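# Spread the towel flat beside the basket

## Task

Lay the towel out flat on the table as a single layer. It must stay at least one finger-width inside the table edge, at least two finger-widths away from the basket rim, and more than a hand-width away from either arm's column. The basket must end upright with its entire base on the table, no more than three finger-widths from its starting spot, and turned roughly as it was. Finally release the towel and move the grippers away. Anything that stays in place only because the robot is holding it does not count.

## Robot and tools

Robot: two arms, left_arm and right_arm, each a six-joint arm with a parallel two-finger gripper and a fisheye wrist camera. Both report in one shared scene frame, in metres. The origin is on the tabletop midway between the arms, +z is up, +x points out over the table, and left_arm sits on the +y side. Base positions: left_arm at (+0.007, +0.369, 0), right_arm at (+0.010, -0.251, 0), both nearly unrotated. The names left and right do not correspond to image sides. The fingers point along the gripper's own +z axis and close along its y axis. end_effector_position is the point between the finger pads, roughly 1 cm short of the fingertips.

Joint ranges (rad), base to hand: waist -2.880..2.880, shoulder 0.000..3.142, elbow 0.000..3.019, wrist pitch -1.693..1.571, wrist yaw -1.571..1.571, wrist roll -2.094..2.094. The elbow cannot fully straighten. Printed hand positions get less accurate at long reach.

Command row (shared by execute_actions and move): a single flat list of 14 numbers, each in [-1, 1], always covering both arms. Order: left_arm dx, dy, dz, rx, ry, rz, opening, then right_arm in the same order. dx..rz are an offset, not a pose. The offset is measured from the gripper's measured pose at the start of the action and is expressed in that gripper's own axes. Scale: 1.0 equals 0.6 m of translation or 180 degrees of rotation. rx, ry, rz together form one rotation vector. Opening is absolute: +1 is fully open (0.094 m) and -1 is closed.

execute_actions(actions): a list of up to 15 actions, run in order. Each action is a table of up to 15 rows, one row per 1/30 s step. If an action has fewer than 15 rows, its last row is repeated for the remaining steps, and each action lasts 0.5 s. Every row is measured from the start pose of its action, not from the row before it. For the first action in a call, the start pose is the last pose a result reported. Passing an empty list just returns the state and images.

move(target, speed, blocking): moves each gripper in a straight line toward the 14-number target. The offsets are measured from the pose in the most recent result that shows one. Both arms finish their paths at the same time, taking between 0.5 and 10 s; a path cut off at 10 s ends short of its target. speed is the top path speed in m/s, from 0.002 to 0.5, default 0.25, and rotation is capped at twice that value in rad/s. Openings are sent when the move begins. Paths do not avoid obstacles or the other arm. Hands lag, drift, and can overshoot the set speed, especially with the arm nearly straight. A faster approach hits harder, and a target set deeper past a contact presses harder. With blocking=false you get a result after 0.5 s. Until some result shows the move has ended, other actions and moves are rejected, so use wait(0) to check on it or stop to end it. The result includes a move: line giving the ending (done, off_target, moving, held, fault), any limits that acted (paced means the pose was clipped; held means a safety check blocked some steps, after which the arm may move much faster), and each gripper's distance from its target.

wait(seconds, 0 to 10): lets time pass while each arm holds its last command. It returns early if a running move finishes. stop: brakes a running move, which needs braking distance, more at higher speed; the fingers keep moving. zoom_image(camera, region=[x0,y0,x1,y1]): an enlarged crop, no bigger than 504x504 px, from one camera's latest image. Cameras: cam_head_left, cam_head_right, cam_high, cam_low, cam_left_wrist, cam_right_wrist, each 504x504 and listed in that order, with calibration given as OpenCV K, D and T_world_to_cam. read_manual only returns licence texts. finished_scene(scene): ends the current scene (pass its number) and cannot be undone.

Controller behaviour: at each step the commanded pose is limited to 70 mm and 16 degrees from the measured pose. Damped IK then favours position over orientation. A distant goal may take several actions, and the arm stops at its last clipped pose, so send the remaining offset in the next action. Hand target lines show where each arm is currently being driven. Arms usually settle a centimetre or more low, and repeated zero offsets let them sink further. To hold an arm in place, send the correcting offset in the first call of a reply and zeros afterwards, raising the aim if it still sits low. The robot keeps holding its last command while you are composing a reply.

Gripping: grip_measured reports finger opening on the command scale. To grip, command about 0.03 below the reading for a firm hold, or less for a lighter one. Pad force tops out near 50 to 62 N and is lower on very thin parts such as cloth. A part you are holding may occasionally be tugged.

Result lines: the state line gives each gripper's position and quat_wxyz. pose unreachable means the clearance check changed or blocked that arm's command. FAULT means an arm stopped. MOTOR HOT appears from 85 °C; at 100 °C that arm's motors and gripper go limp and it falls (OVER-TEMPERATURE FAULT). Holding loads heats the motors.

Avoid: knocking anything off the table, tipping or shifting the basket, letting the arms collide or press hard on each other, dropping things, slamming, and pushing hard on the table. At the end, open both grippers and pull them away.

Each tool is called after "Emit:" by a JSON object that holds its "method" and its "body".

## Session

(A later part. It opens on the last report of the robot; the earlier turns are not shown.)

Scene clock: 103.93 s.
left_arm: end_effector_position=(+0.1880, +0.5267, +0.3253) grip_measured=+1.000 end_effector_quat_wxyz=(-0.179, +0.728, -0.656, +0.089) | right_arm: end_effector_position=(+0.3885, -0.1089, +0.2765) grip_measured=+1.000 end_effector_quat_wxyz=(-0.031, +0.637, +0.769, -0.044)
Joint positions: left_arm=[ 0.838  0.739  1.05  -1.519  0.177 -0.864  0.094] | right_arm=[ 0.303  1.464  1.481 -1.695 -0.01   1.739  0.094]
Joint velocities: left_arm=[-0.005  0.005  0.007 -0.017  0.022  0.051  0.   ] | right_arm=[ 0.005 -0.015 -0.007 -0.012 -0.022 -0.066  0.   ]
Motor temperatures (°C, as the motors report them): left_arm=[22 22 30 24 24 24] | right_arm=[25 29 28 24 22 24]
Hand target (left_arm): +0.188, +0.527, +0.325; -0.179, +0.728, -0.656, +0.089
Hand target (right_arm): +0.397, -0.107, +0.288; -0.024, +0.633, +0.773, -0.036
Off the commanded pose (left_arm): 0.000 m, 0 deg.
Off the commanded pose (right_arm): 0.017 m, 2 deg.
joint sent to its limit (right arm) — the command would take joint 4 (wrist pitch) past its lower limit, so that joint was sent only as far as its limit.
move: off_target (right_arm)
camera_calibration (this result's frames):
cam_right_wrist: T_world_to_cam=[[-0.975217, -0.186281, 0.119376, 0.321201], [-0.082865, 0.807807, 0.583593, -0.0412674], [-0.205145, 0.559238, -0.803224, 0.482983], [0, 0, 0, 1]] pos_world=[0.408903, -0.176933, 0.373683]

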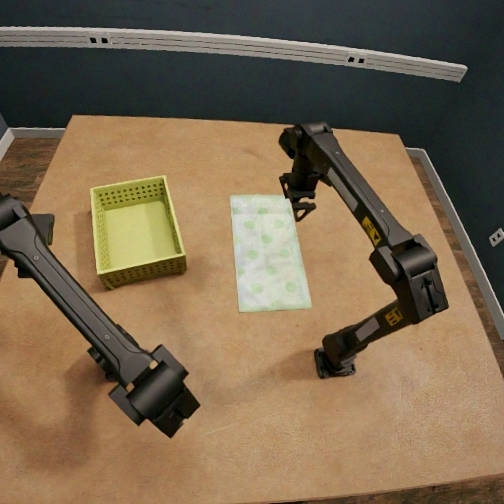

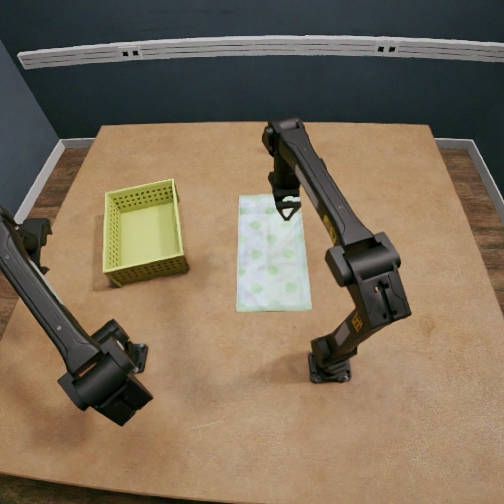

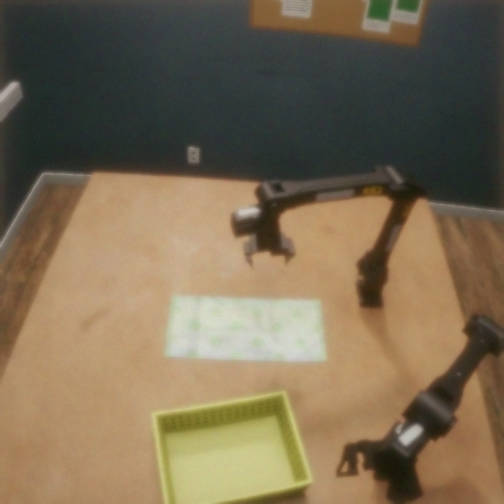

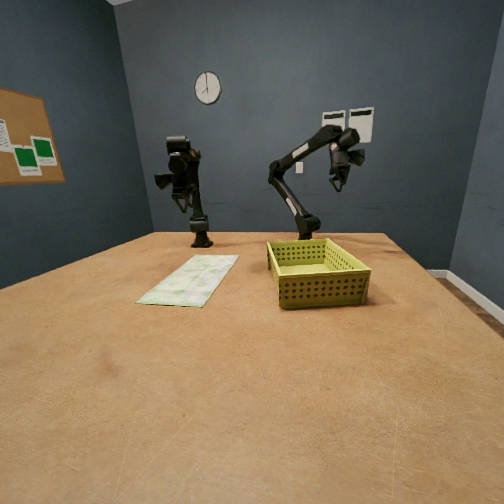

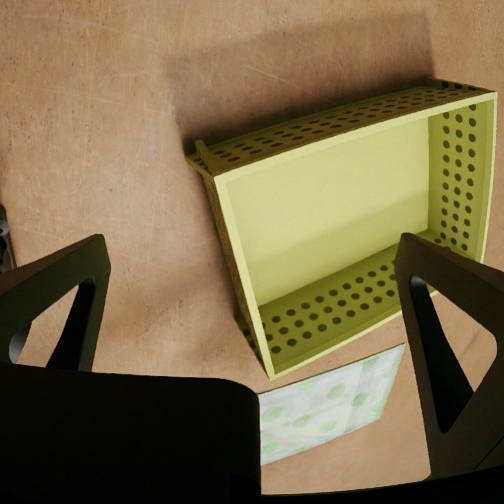

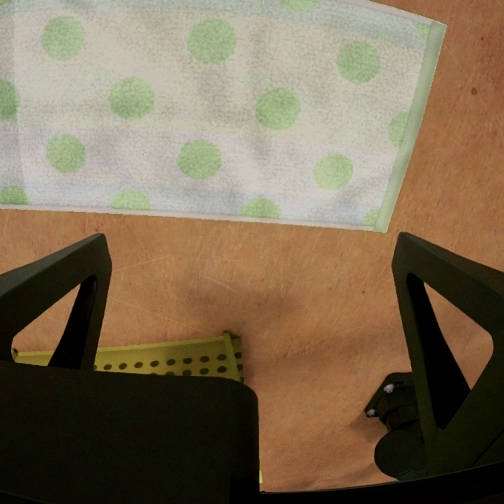

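Emit:
{"method": "zoom_image", "body": {"camera": "cam_low", "region": [120, 240, 260, 320]}}

Emit:
{"method": "zoom_image", "body": {"camera": "cam_head_left", "region": [200, 180, 340, 320]}}

Region (120, 240, 260, 320) of cam_low's 504x504 image, scaled by 3.600, with more detail than that image has; it fills the top 288 rows of this view, and the rest is white.

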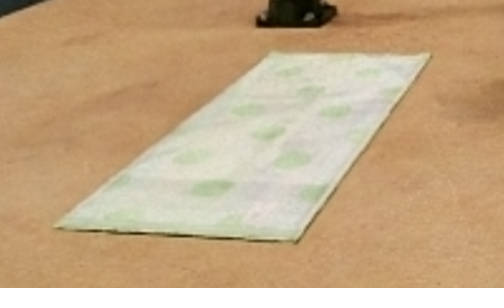

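Region (200, 180, 340, 320) of cam_head_left's 504x504 image, scaled by 3.600, with more detail than that image has.

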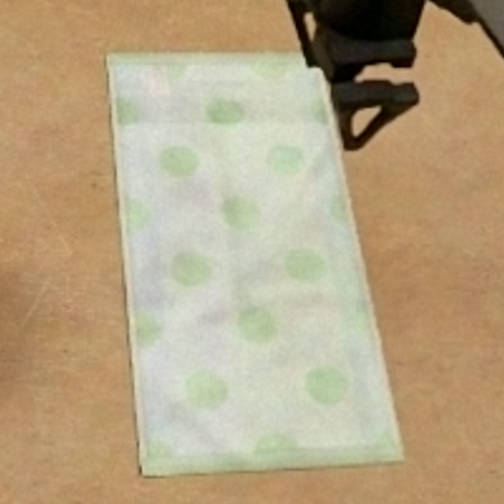

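Emit:
{"method": "finished_scene", "body": {"scene": 1}}

The scene is finished: the task was done.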